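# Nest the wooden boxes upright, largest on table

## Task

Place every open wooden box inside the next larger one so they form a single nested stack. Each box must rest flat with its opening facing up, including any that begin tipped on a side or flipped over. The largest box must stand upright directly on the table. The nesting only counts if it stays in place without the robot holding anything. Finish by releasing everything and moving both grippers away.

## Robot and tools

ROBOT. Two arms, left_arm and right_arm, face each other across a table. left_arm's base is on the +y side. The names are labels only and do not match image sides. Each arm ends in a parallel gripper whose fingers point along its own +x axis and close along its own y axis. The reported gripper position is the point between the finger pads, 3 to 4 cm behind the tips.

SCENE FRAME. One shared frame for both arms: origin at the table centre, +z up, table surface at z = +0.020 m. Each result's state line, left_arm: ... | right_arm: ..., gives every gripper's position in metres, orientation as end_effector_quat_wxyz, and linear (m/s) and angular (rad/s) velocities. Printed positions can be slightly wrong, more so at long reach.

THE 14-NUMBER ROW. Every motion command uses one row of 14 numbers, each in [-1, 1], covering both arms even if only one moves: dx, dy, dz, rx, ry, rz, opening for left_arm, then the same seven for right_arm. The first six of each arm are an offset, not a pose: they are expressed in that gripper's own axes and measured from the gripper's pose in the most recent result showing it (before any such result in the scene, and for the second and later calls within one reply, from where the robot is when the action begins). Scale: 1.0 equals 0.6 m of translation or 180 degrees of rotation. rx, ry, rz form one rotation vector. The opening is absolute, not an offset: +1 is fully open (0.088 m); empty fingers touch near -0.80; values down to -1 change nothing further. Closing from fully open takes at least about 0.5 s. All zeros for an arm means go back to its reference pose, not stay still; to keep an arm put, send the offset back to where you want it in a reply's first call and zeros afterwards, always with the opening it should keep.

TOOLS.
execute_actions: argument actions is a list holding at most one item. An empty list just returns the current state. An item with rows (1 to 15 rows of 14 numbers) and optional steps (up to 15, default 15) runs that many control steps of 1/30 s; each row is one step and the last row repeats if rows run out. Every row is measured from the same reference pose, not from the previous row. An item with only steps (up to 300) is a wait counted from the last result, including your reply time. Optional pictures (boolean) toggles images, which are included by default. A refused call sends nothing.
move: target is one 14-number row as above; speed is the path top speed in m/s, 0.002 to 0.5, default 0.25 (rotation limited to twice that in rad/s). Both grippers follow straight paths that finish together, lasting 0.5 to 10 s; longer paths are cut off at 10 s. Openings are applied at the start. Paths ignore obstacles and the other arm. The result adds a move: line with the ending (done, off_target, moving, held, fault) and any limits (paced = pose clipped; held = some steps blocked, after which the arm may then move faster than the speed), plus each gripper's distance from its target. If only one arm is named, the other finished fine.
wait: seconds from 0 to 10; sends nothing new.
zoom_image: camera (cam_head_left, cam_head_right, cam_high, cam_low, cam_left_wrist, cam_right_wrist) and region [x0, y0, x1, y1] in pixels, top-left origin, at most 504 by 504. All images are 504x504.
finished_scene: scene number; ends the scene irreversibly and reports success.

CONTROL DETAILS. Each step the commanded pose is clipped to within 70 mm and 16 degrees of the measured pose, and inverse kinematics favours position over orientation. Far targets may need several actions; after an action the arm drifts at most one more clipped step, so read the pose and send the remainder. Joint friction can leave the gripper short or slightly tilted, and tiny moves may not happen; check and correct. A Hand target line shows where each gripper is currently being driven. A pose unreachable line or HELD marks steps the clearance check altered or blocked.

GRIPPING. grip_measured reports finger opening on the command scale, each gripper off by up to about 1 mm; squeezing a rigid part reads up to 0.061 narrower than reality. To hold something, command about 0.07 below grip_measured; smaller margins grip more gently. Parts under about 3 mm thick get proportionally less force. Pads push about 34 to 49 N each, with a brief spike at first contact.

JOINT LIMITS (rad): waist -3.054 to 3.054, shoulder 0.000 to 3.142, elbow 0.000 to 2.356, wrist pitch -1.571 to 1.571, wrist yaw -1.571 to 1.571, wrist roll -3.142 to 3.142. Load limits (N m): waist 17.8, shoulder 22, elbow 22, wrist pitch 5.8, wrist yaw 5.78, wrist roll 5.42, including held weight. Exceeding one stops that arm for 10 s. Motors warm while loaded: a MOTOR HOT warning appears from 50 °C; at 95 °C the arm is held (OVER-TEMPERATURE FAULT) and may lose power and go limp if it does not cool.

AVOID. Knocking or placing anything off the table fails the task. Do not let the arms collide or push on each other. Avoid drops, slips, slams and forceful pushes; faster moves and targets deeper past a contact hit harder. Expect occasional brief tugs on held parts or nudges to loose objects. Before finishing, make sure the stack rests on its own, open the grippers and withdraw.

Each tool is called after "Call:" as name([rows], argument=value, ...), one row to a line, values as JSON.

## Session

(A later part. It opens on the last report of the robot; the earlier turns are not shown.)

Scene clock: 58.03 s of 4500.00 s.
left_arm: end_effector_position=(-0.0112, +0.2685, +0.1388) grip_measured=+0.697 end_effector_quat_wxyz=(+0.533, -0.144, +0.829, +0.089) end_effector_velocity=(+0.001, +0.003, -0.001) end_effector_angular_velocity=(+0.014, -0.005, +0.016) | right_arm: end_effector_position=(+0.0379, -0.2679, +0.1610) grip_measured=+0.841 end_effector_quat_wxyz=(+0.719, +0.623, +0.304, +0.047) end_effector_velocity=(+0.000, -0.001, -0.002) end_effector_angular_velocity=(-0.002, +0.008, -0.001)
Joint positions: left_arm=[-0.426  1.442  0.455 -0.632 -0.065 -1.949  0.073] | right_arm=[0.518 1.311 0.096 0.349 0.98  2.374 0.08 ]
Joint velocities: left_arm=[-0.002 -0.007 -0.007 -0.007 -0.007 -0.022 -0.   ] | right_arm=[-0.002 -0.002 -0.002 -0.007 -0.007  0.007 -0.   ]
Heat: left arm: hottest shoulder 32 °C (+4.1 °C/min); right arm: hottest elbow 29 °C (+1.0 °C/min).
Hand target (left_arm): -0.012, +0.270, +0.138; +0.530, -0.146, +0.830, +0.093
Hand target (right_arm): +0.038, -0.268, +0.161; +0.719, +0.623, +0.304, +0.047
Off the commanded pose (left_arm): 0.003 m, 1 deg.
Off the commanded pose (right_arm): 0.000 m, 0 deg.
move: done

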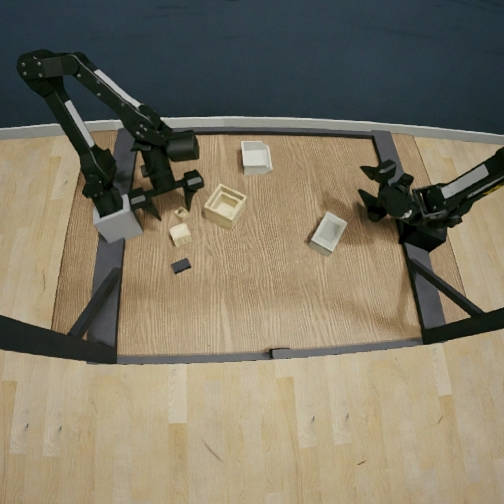

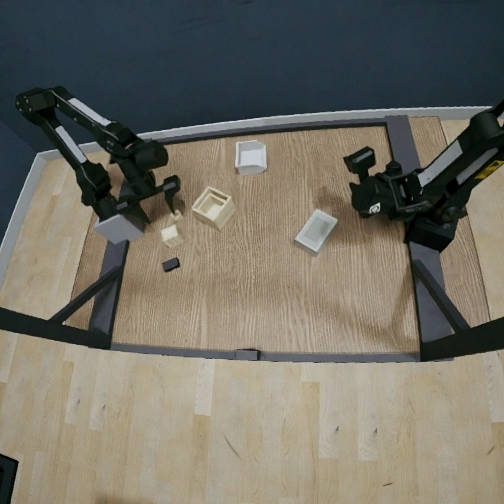

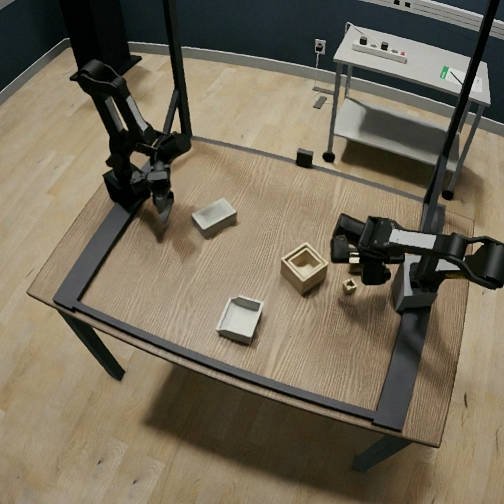

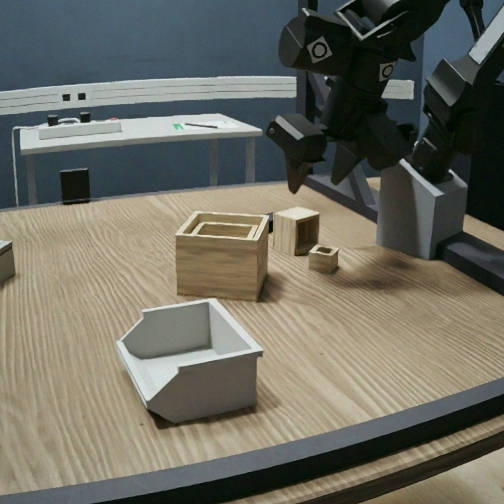

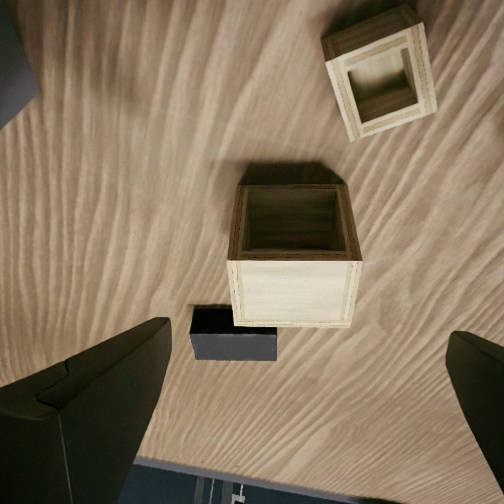

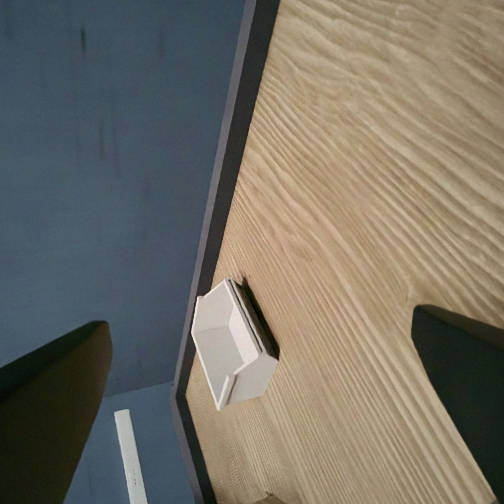

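Call:
move(target=[0.146,0.006,0,-0.008,0,-0.004,0.7,0,0,0,0,0,0,0.84], speed=0.1)

Call:
move(target=[0,0,0,0,0,0,0.0,0,0,0,0,0,0,0.84])

Scene clock: 61.10 s of 4500.00 s.
left_arm: end_effector_position=(-0.0474, +0.2555, +0.0629) grip_measured=+0.697 end_effector_quat_wxyz=(+0.529, -0.158, +0.829, +0.090) end_effector_velocity=(+0.001, +0.005, -0.003) end_effector_angular_velocity=(+0.020, -0.023, -0.006) | right_arm: end_effector_position=(+0.0379, -0.2679, +0.1610) grip_measured=+0.841 end_effector_quat_wxyz=(+0.719, +0.623, +0.304, +0.047) end_effector_velocity=(-0.001, -0.002, -0.005) end_effector_angular_velocity=(-0.026, +0.012, +0.013)
Joint positions: left_arm=[-0.412  1.889  0.32  -0.024 -0.065 -1.95   0.073] | right_arm=[0.518 1.311 0.096 0.349 0.98  2.374 0.08 ]
Joint velocities: left_arm=[-0.007  0.012 -0.002 -0.007 -0.022 -0.007 -0.   ] | right_arm=[-0.002  0.002 -0.007 -0.007 -0.022 -0.007 -0.   ]
Heat: left arm: hottest shoulder 31 °C (+3.0 °C/min); right arm: hottest elbow 29 °C (+1.0 °C/min).
Hand target (left_arm): -0.047, +0.259, +0.060; +0.532, -0.156, +0.827, +0.096
Hand target (right_arm): +0.038, -0.268, +0.161; +0.719, +0.623, +0.304, +0.047
Off the commanded pose (left_arm): 0.005 m, 1 deg.
Off the commanded pose (right_arm): 0.000 m, 0 deg.
move: done

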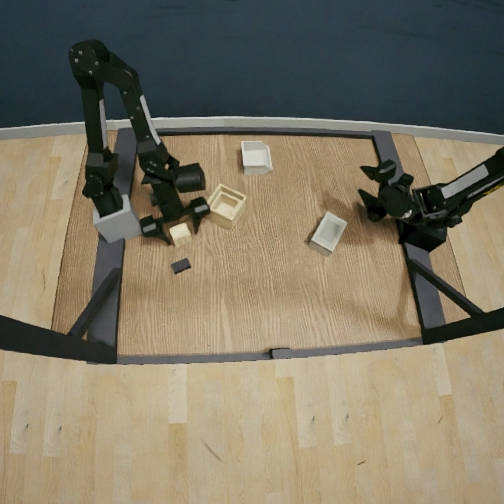

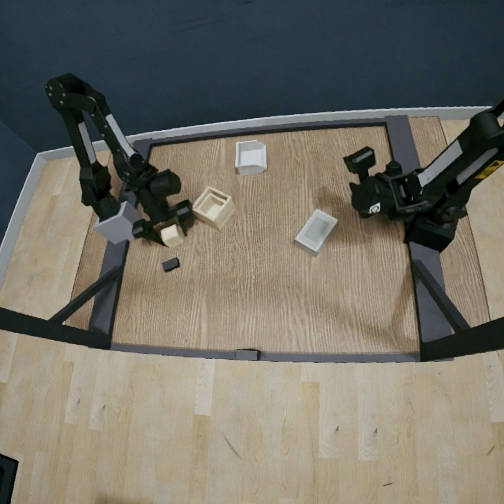

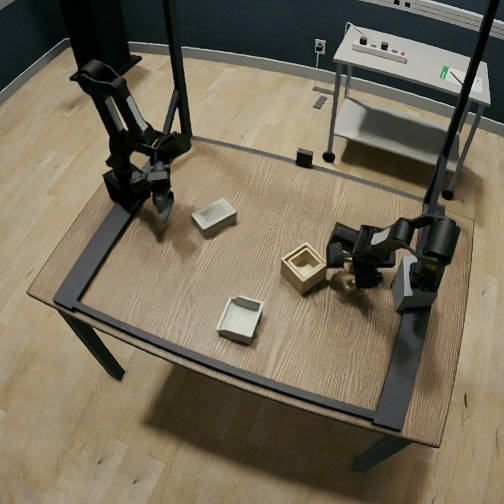

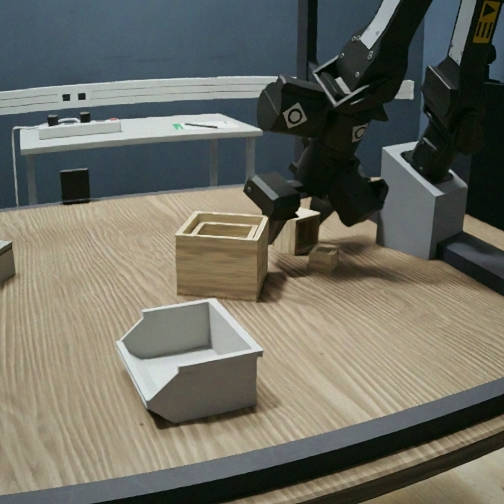

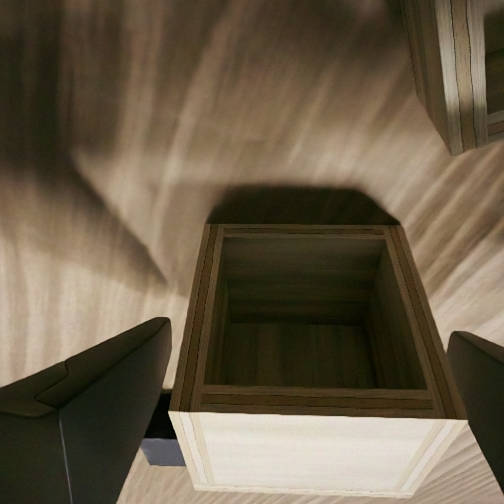

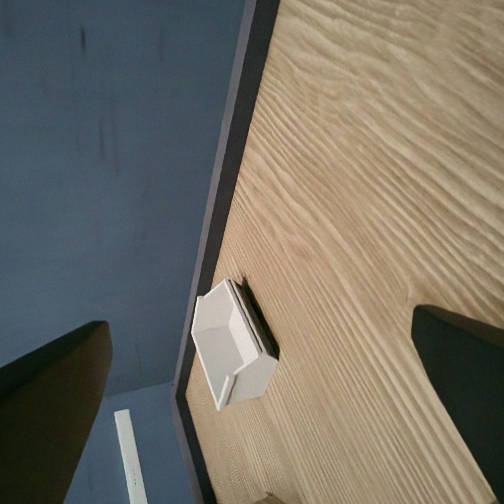

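Scene clock: 61.60 s of 4500.00 s.
left_arm: end_effector_position=(-0.0475, +0.2556, +0.0631) grip_measured=+0.141 end_effector_quat_wxyz=(+0.529, -0.158, +0.829, +0.089) end_effector_velocity=(+0.002, +0.003, -0.001) end_effector_angular_velocity=(+0.011, -0.006, +0.007) | right_arm: end_effector_position=(+0.0379, -0.2679, +0.1610) grip_measured=+0.841 end_effector_quat_wxyz=(+0.719, +0.623, +0.304, +0.047) end_effector_velocity=(-0.001, -0.000, -0.003) end_effector_angular_velocity=(-0.028, +0.006, +0.019)
Joint positions: left_arm=[-0.412  1.889  0.32  -0.025 -0.065 -1.95   0.046] | right_arm=[0.518 1.311 0.096 0.349 0.98  2.374 0.08 ]
Joint velocities: left_arm=[ 0.002 -0.007 -0.007 -0.007 -0.007 -0.007 -0.   ] | right_arm=[-0.002 -0.002 -0.002 -0.007 -0.022 -0.022 -0.   ]
Heat: left arm: hottest shoulder 31 °C (+3.0 °C/min); right arm: hottest elbow 29 °C (+1.0 °C/min).
Hand target (left_arm): -0.047, +0.256, +0.063; +0.529, -0.158, +0.829, +0.089
Hand target (right_arm): +0.038, -0.268, +0.161; +0.719, +0.623, +0.304, +0.047
Off the commanded pose (left_arm): 0.000 m, 0 deg.
Off the commanded pose (right_arm): 0.000 m, 0 deg.
move: done

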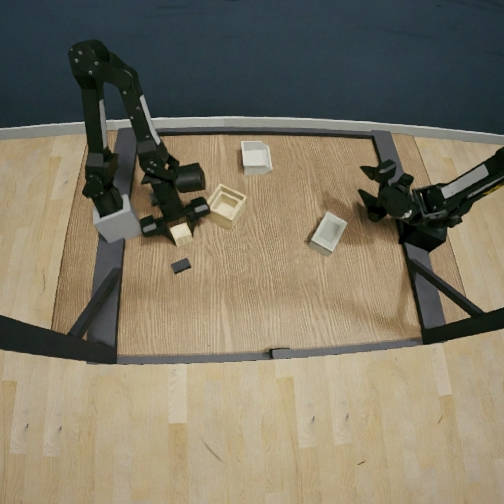

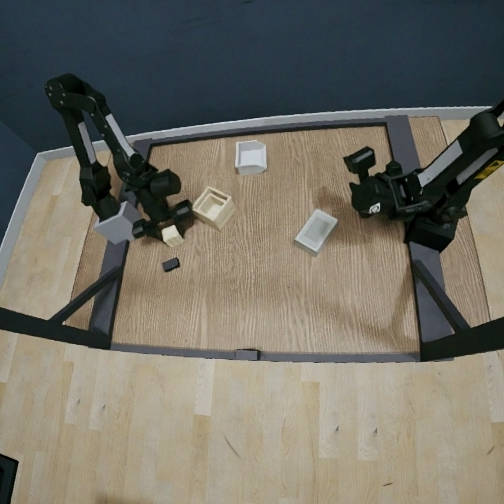

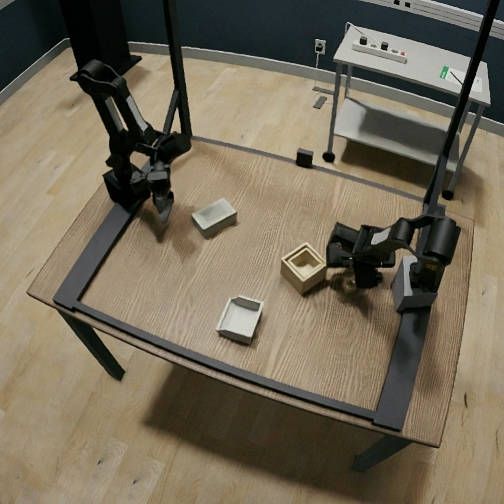

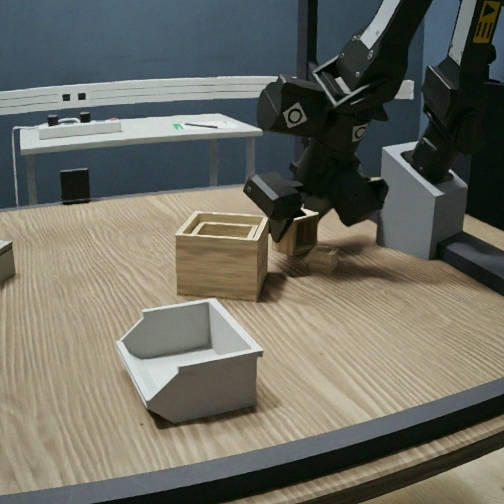

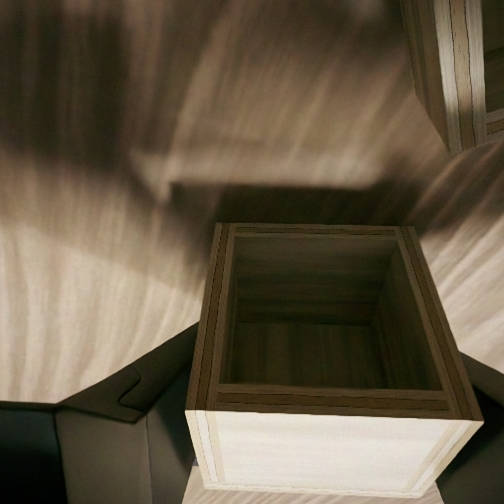

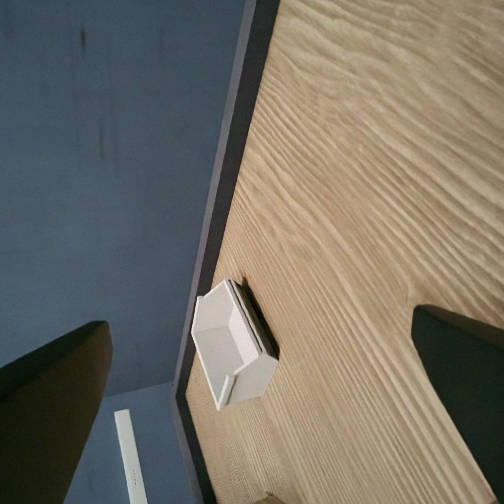

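Call:
move(target=[-0.183,0,0,0,0,0,0.04,0,0,0,0,0,0,0.84], speed=0.2)

Call:
move(target=[-0.082,-0.303,0.307,0.408,-0.427,-0.142,0.04,0,0,0,0,0,0,0.84], speed=0.35)

Scene clock: 68.27 s of 4500.00 s.
left_arm: end_effector_position=(-0.0046, +0.2769, +0.1580) grip_measured=+0.141 end_effector_quat_wxyz=(+0.531, -0.152, +0.829, +0.091) end_effector_velocity=(+0.001, +0.003, +0.001) end_effector_angular_velocity=(+0.013, -0.008, +0.000) | right_arm: end_effector_position=(+0.0379, -0.2679, +0.1610) grip_measured=+0.841 end_effector_quat_wxyz=(+0.719, +0.623, +0.304, +0.047) end_effector_velocity=(-0.001, +0.001, -0.002) end_effector_angular_velocity=(+0.010, +0.021, +0.009)
Joint positions: left_arm=[-0.446  1.334  0.483 -0.758 -0.065 -1.982  0.046] | right_arm=[0.518 1.311 0.096 0.349 0.98  2.374 0.08 ]
Joint velocities: left_arm=[-0.002 -0.007  0.002 -0.022 -0.007 -0.007 -0.   ] | right_arm=[-0.002 -0.002 -0.002  0.007 -0.022  0.007 -0.   ]
Heat: left arm: hottest shoulder 31 °C (+2.0 °C/min); right arm: hottest elbow 29 °C (+1.0 °C/min).
Hand target (left_arm): -0.004, +0.274, +0.161; +0.529, -0.158, +0.829, +0.089
Hand target (right_arm): +0.038, -0.268, +0.161; +0.719, +0.623, +0.304, +0.047
Off the commanded pose (left_arm): 0.005 m, 1 deg.
Off the commanded pose (right_arm): 0.000 m, 0 deg.
After step 90, 2.57 s passed at rest.
move: done

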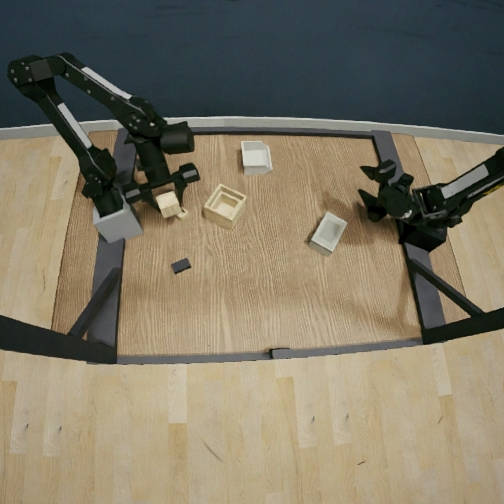

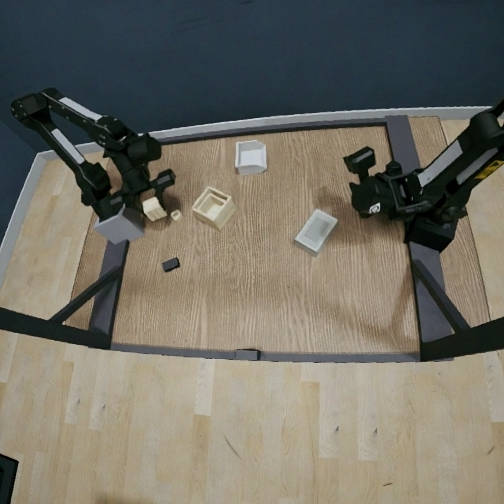

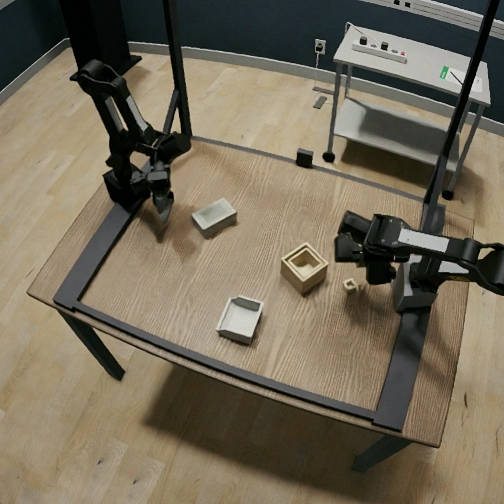

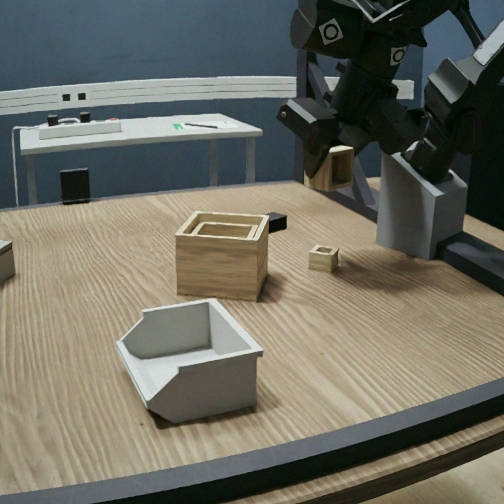

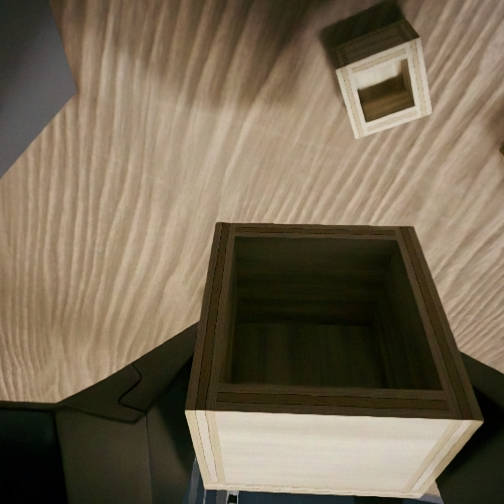

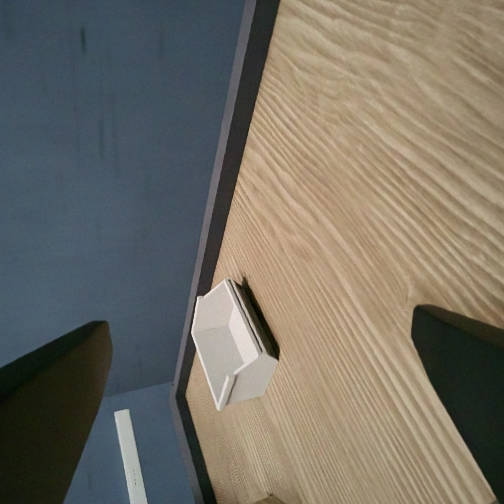

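Scene clock: 71.50 s of 4500.00 s.
left_arm: end_effector_position=(+0.2328, +0.1740, +0.1259) grip_measured=+0.141 end_effector_quat_wxyz=(+0.884, +0.094, +0.206, -0.410) end_effector_velocity=(-0.001, -0.003, +0.001) end_effector_angular_velocity=(-0.018, +0.005, -0.011) | right_arm: end_effector_position=(+0.0379, -0.2679, +0.1610) grip_measured=+0.841 end_effector_quat_wxyz=(+0.719, +0.623, +0.304, +0.047) end_effector_velocity=(+0.001, -0.003, -0.003) end_effector_angular_velocity=(-0.028, -0.001, -0.002)
Joint positions: left_arm=[ 0.223  1.826  0.238  1.324 -0.256  0.429  0.046] | right_arm=[0.518 1.311 0.096 0.349 0.98  2.374 0.08 ]
Joint velocities: left_arm=[ 0.002  0.007  0.002  0.007  0.022 -0.007 -0.   ] | right_arm=[-0.007 -0.002 -0.002 -0.022 -0.007 -0.007 -0.   ]
Heat: left arm: hottest shoulder 31 °C (+2.0 °C/min); right arm: hottest elbow 29 °C (+1.0 °C/min).
Hand target (left_arm): +0.233, +0.173, +0.124; +0.882, +0.097, +0.205, -0.412
Hand target (right_arm): +0.038, -0.268, +0.161; +0.719, +0.623, +0.304, +0.047
Off the commanded pose (left_arm): 0.003 m, 1 deg.
Off the commanded pose (right_arm): 0.000 m, 0 deg.
move: done

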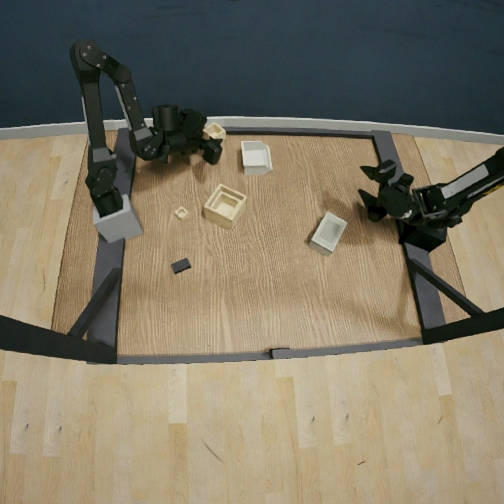

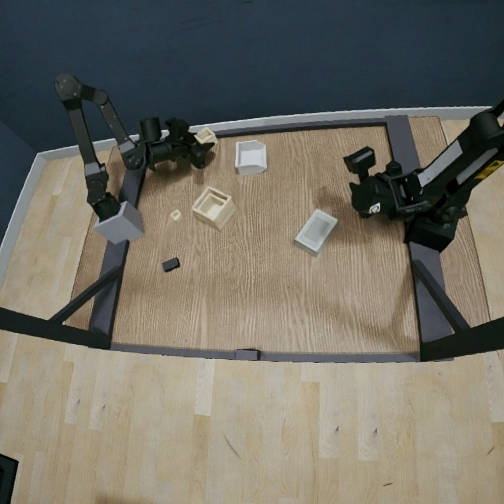

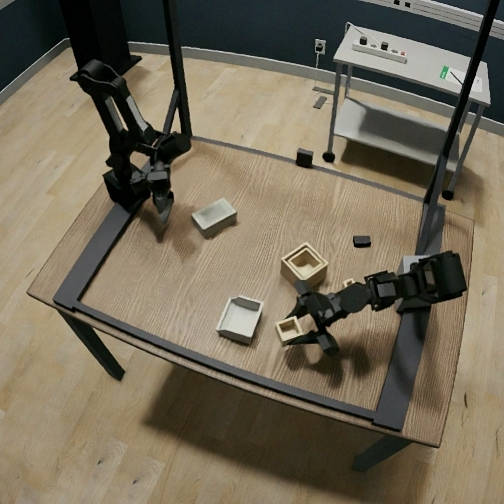

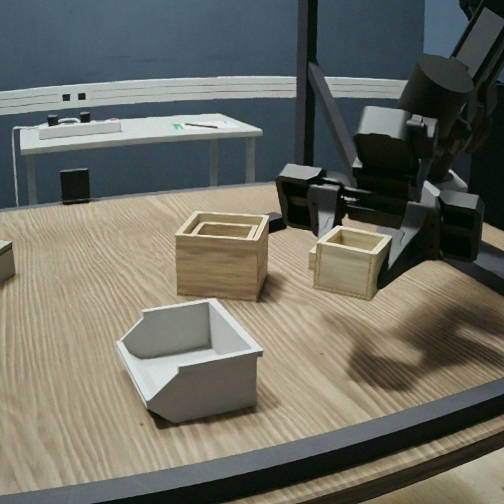

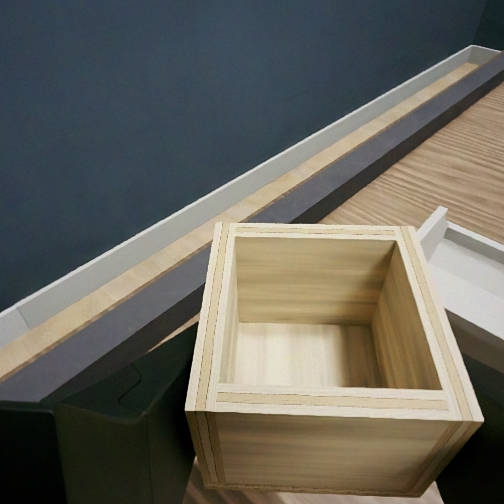

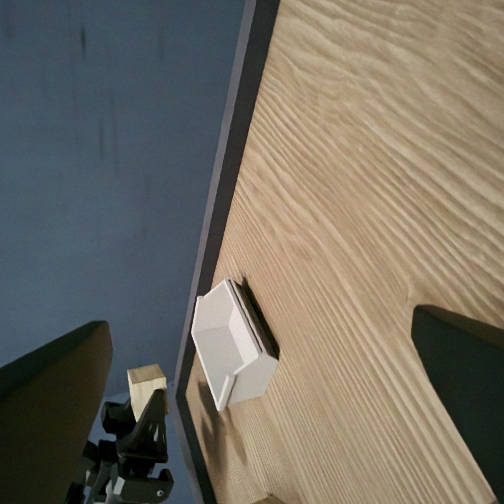

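Down 0.082 (target z≈.044).

Call:
move(target=[0.06,0,-0.123,0,0,0,0.04,0,0,0,0,0,0,0.84], speed=0.05)

Scene clock: 75.03 s of 4500.00 s.
left_arm: end_effector_position=(+0.2339, +0.1729, +0.0475) grip_measured=+0.140 end_effector_quat_wxyz=(+0.870, +0.102, +0.241, -0.419) end_effector_velocity=(-0.003, -0.002, -0.002) end_effector_angular_velocity=(+0.005, +0.003, -0.017) | right_arm: end_effector_position=(+0.0379, -0.2679, +0.1610) grip_measured=+0.841 end_effector_quat_wxyz=(+0.719, +0.623, +0.304, +0.047) end_effector_velocity=(+0.000, -0.003, -0.003) end_effector_angular_velocity=(-0.029, -0.000, +0.003)
Joint positions: left_arm=[ 0.39   2.232  0.335  1.563 -0.1    0.457  0.046] | right_arm=[0.518 1.311 0.096 0.349 0.98  2.374 0.08 ]
Joint velocities: left_arm=[-0.002  0.007  0.002 -0.007  0.007  0.007 -0.   ] | right_arm=[-0.002 -0.002 -0.002 -0.022 -0.007 -0.007 -0.   ]
Heat: left arm: hottest shoulder 31 °C (+2.0 °C/min); right arm: hottest elbow 29 °C (+1.0 °C/min).
Hand target (left_arm): +0.233, +0.173, +0.045; +0.868, +0.105, +0.242, -0.421
Hand target (right_arm): +0.038, -0.268, +0.161; +0.719, +0.623, +0.304, +0.047
Off the commanded pose (left_arm): 0.004 m, 4 deg.
Off the commanded pose (right_arm): 0.000 m, 0 deg.
joint sent to its limit (left arm) — the command would take joint 4 (wrist pitch) past its upper limit, so that joint was sent only as far as its limit.
move: off_target (left_arm)

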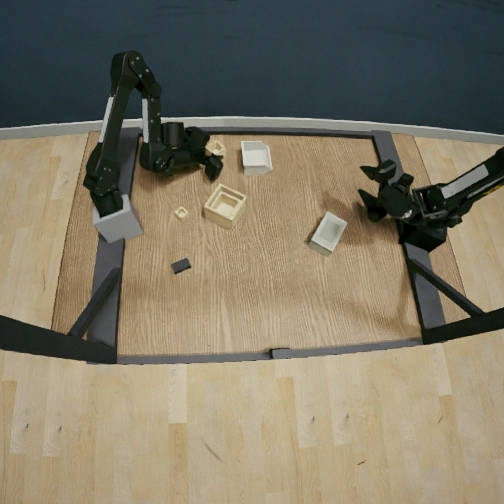

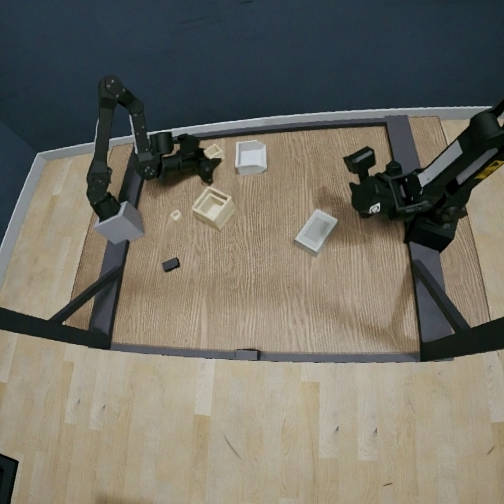

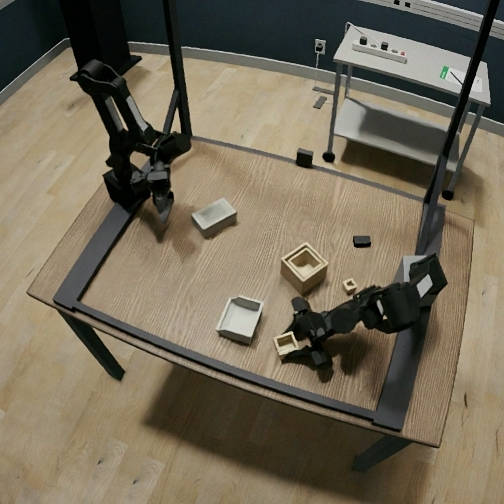

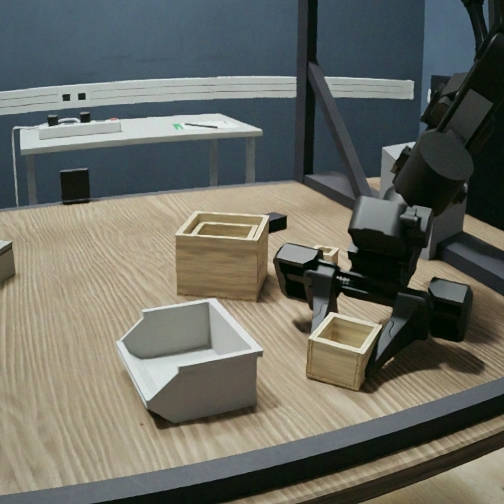

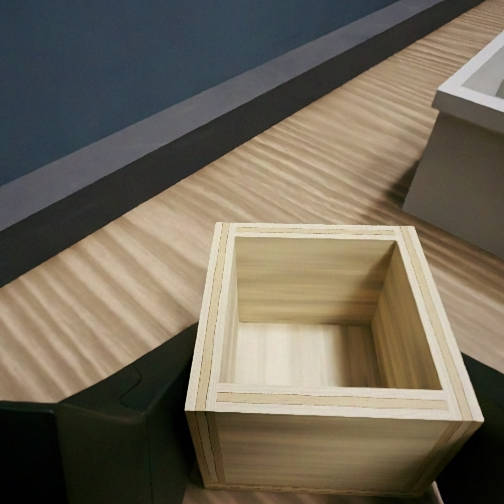

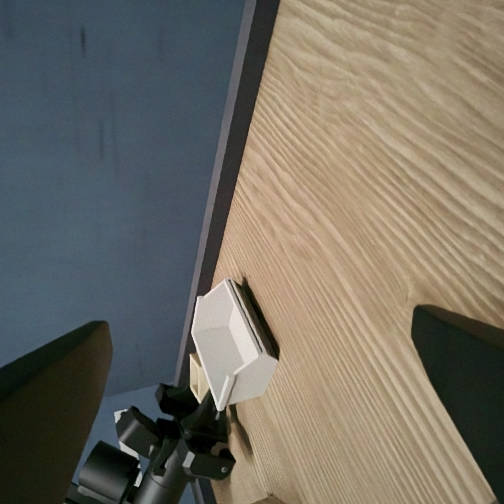

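Call:
move(target=[0,0,0,0,0,0,1,0,0,0,0,0,0,0.84])

Call:
move(target=[-0.03,-0.025,0.105,0,0.335,0,1,0,0,0,0,0,0,0.84])

Call:
move(target=[0,-0.018,0,0,0,0.007,-0.35,0,0,0,0,0,0,0.84])

Scene clock: 77.67 s of 4500.00 s.
left_arm: end_effector_position=(+0.2338, +0.1728, +0.0474) grip_measured=+0.986 end_effector_quat_wxyz=(+0.869, +0.102, +0.241, -0.419) end_effector_velocity=(-0.000, +0.001, +0.000) end_effector_angular_velocity=(-0.002, +0.002, +0.008) | right_arm: end_effector_position=(+0.0379, -0.2679, +0.1610) grip_measured=+0.841 end_effector_quat_wxyz=(+0.719, +0.623, +0.304, +0.047) end_effector_velocity=(+0.000, -0.003, -0.003) end_effector_angular_velocity=(-0.017, +0.006, -0.002)
Joint positions: left_arm=[ 0.39   2.233  0.335  1.563 -0.099  0.457  0.087] | right_arm=[0.518 1.311 0.096 0.349 0.98  2.374 0.08 ]
Joint velocities: left_arm=[-0.002  0.002 -0.002  0.007 -0.007 -0.007 -0.   ] | right_arm=[-0.002 -0.002 -0.002 -0.022 -0.007  0.007  0.   ]
Heat: left arm: hottest shoulder 31 °C (+2.0 °C/min); right arm: hottest elbow 29 °C (+1.0 °C/min).
Hand target (left_arm): +0.234, +0.173, +0.048; +0.870, +0.102, +0.241, -0.419
Hand target (right_arm): +0.038, -0.268, +0.161; +0.719, +0.623, +0.304, +0.047
Off the commanded pose (left_arm): 0.000 m, 0 deg.
Off the commanded pose (right_arm): 0.000 m, 0 deg.
move: done

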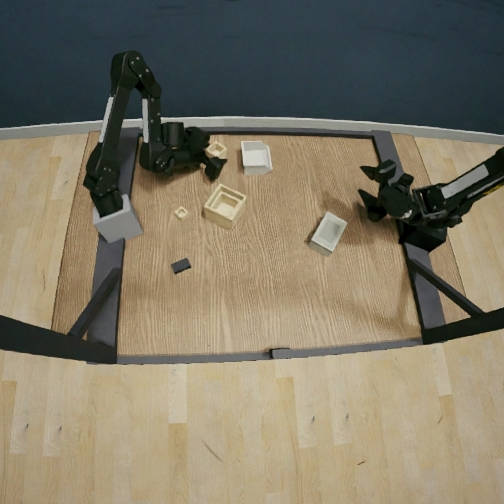

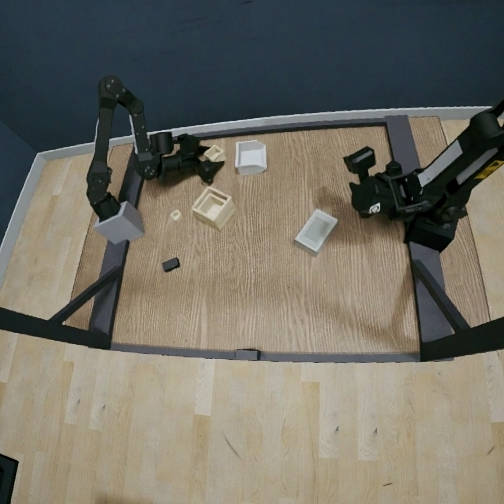

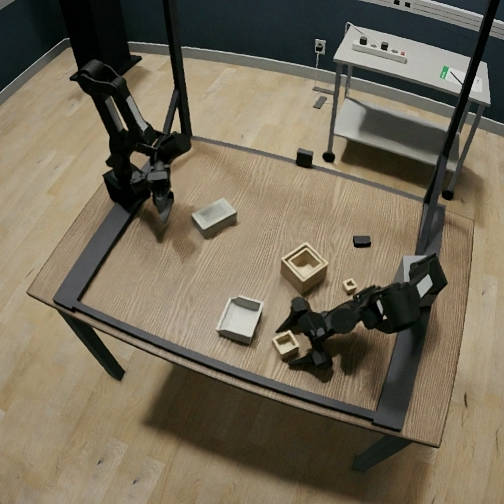

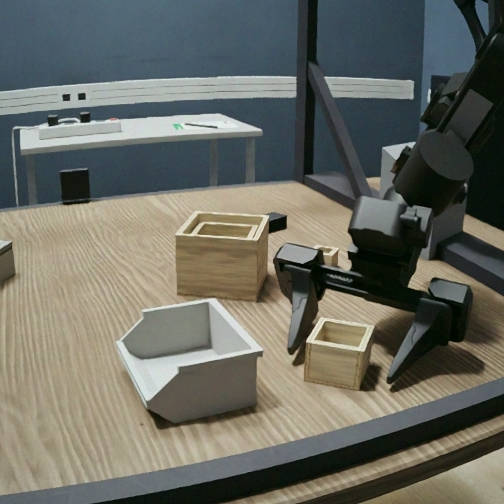

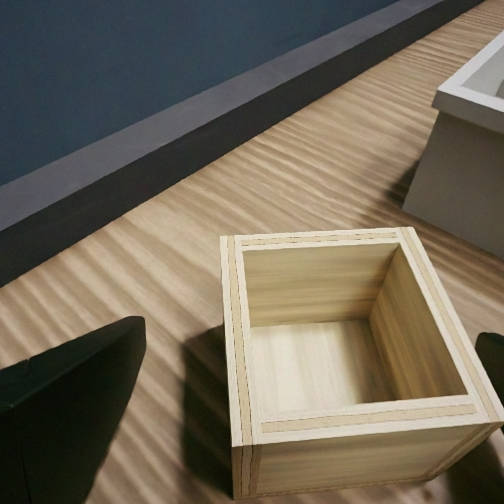

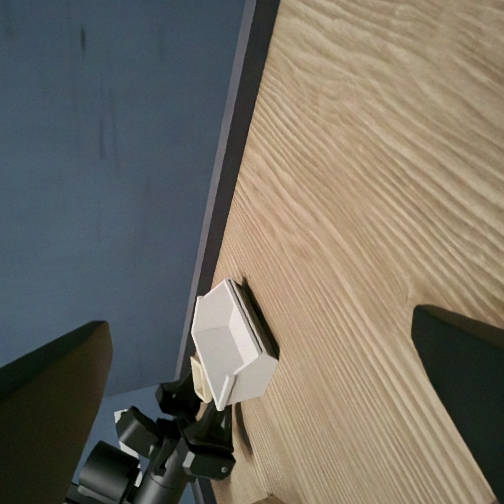

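Scene clock: 80.27 s of 4500.00 s.
left_arm: end_effector_position=(+0.2368, +0.1556, +0.1154) grip_measured=+0.987 end_effector_quat_wxyz=(+0.636, +0.302, +0.637, -0.313) end_effector_velocity=(-0.001, +0.003, +0.001) end_effector_angular_velocity=(+0.025, -0.010, +0.005) | right_arm: end_effector_position=(+0.0379, -0.2679, +0.1610) grip_measured=+0.841 end_effector_quat_wxyz=(+0.719, +0.623, +0.304, +0.047) end_effector_velocity=(-0.000, +0.000, -0.001) end_effector_angular_velocity=(-0.016, -0.004, +0.011)
Joint positions: left_arm=[ 0.129  1.941  1.28  -0.83  -0.489 -0.128  0.087] | right_arm=[0.518 1.311 0.096 0.349 0.98  2.374 0.08 ]
Joint velocities: left_arm=[-0.007  0.002  0.002 -0.022 -0.022 -0.022 -0.   ] | right_arm=[-0.002  0.002 -0.002  0.007 -0.007 -0.022 -0.   ]
Heat: left arm: hottest shoulder 31 °C (+1.0 °C/min); right arm: hottest elbow 29 °C (+1.0 °C/min).
Hand target (left_arm): +0.234, +0.153, +0.113; +0.632, +0.303, +0.641, -0.313
Hand target (right_arm): +0.038, -0.268, +0.161; +0.719, +0.623, +0.304, +0.047
Off the commanded pose (left_arm): 0.007 m, 1 deg.
Off the commanded pose (right_arm): 0.000 m, 0 deg.
move: done

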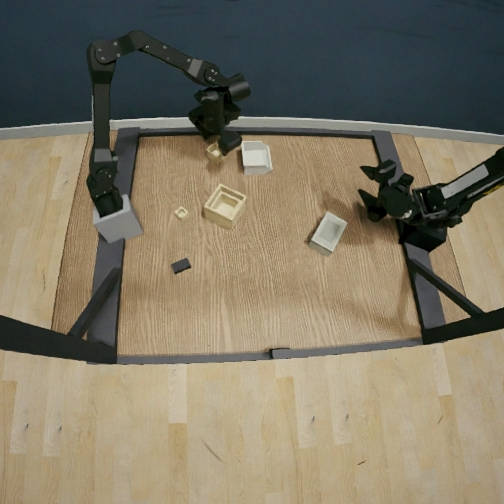

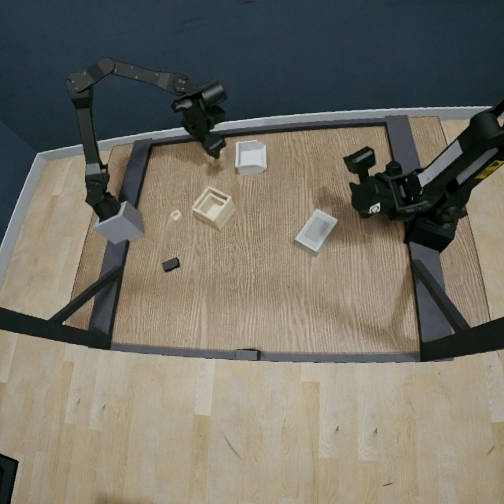

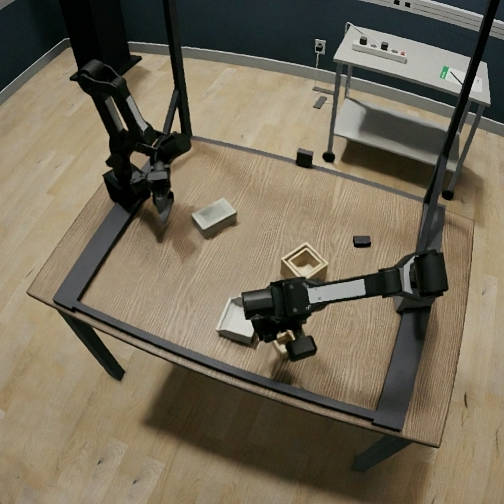

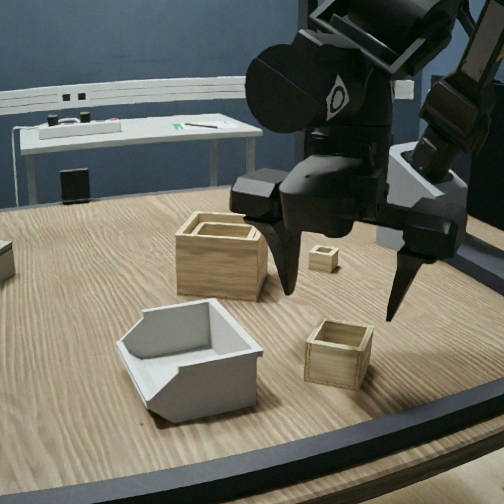

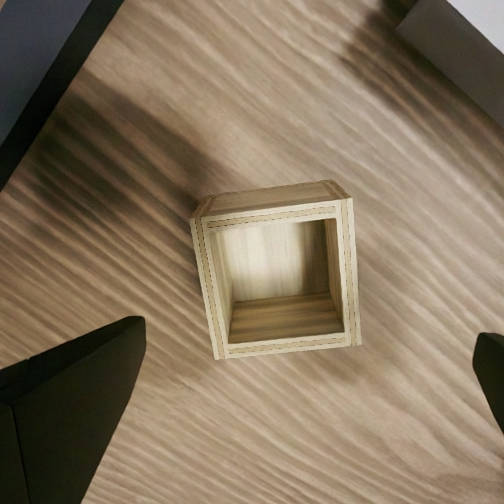

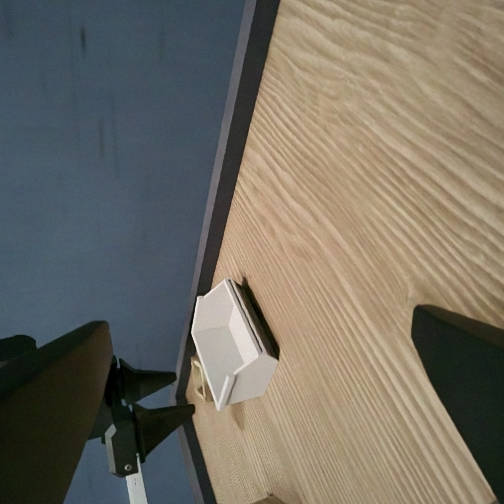

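Scene clock: 81.00 s of 4500.00 s.
left_arm: end_effector_position=(+0.2295, +0.1502, +0.1186) grip_measured=-0.347 end_effector_quat_wxyz=(+0.641, +0.306, +0.632, -0.309) end_effector_velocity=(+0.001, -0.003, +0.002) end_effector_angular_velocity=(-0.009, -0.013, +0.007) | right_arm: end_effector_position=(+0.0379, -0.2679, +0.1610) grip_measured=+0.841 end_effector_quat_wxyz=(+0.719, +0.623, +0.304, +0.047) end_effector_velocity=(+0.000, -0.003, -0.003) end_effector_angular_velocity=(-0.019, +0.001, +0.004)
Joint positions: left_arm=[ 0.095  1.95   1.28  -0.833 -0.508 -0.163  0.022] | right_arm=[0.518 1.311 0.096 0.349 0.98  2.374 0.08 ]
Joint velocities: left_arm=[-0.007 -0.002  0.002  0.007 -0.007 -0.007 -0.   ] | right_arm=[-0.002 -0.002 -0.007 -0.007 -0.007 -0.007 -0.   ]
Heat: left arm: hottest shoulder 31 °C (+1.0 °C/min); right arm: hottest elbow 29 °C (+1.0 °C/min).
Hand target (left_arm): +0.228, +0.149, +0.116; +0.639, +0.309, +0.634, -0.306
Hand target (right_arm): +0.038, -0.268, +0.161; +0.719, +0.623, +0.304, +0.047
Off the commanded pose (left_arm): 0.003 m, 1 deg.
Off the commanded pose (right_arm): 0.000 m, 0 deg.
move: done

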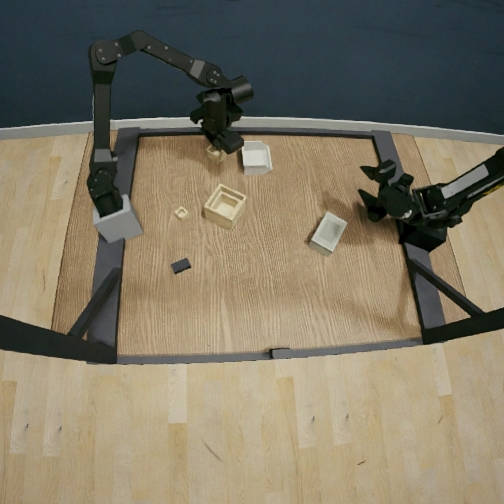

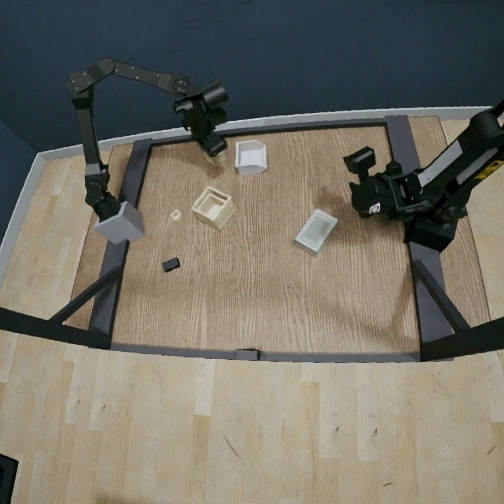

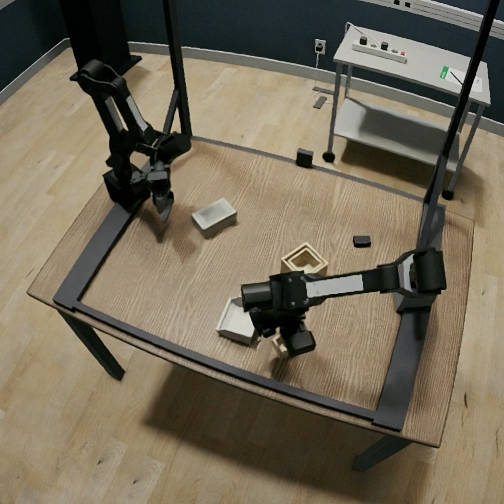

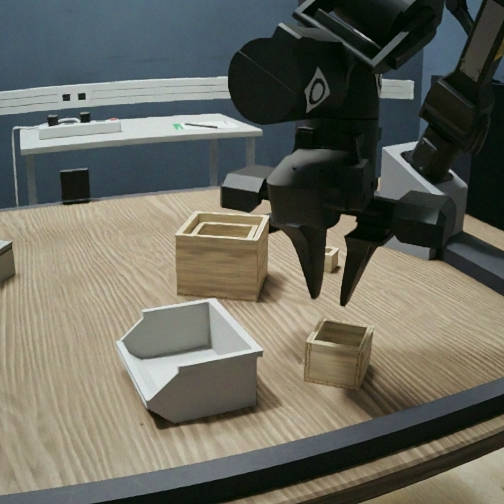

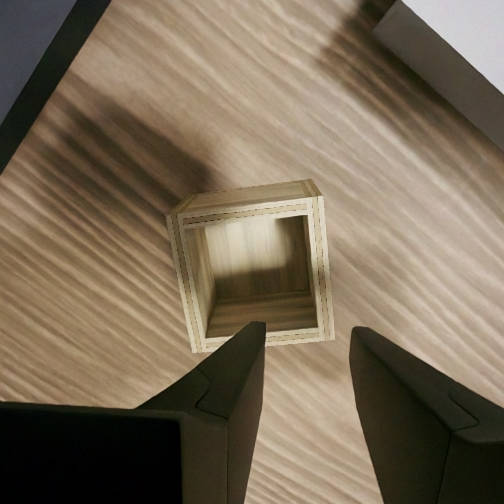

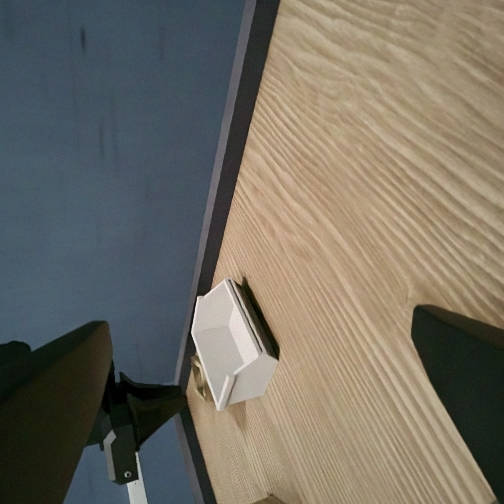

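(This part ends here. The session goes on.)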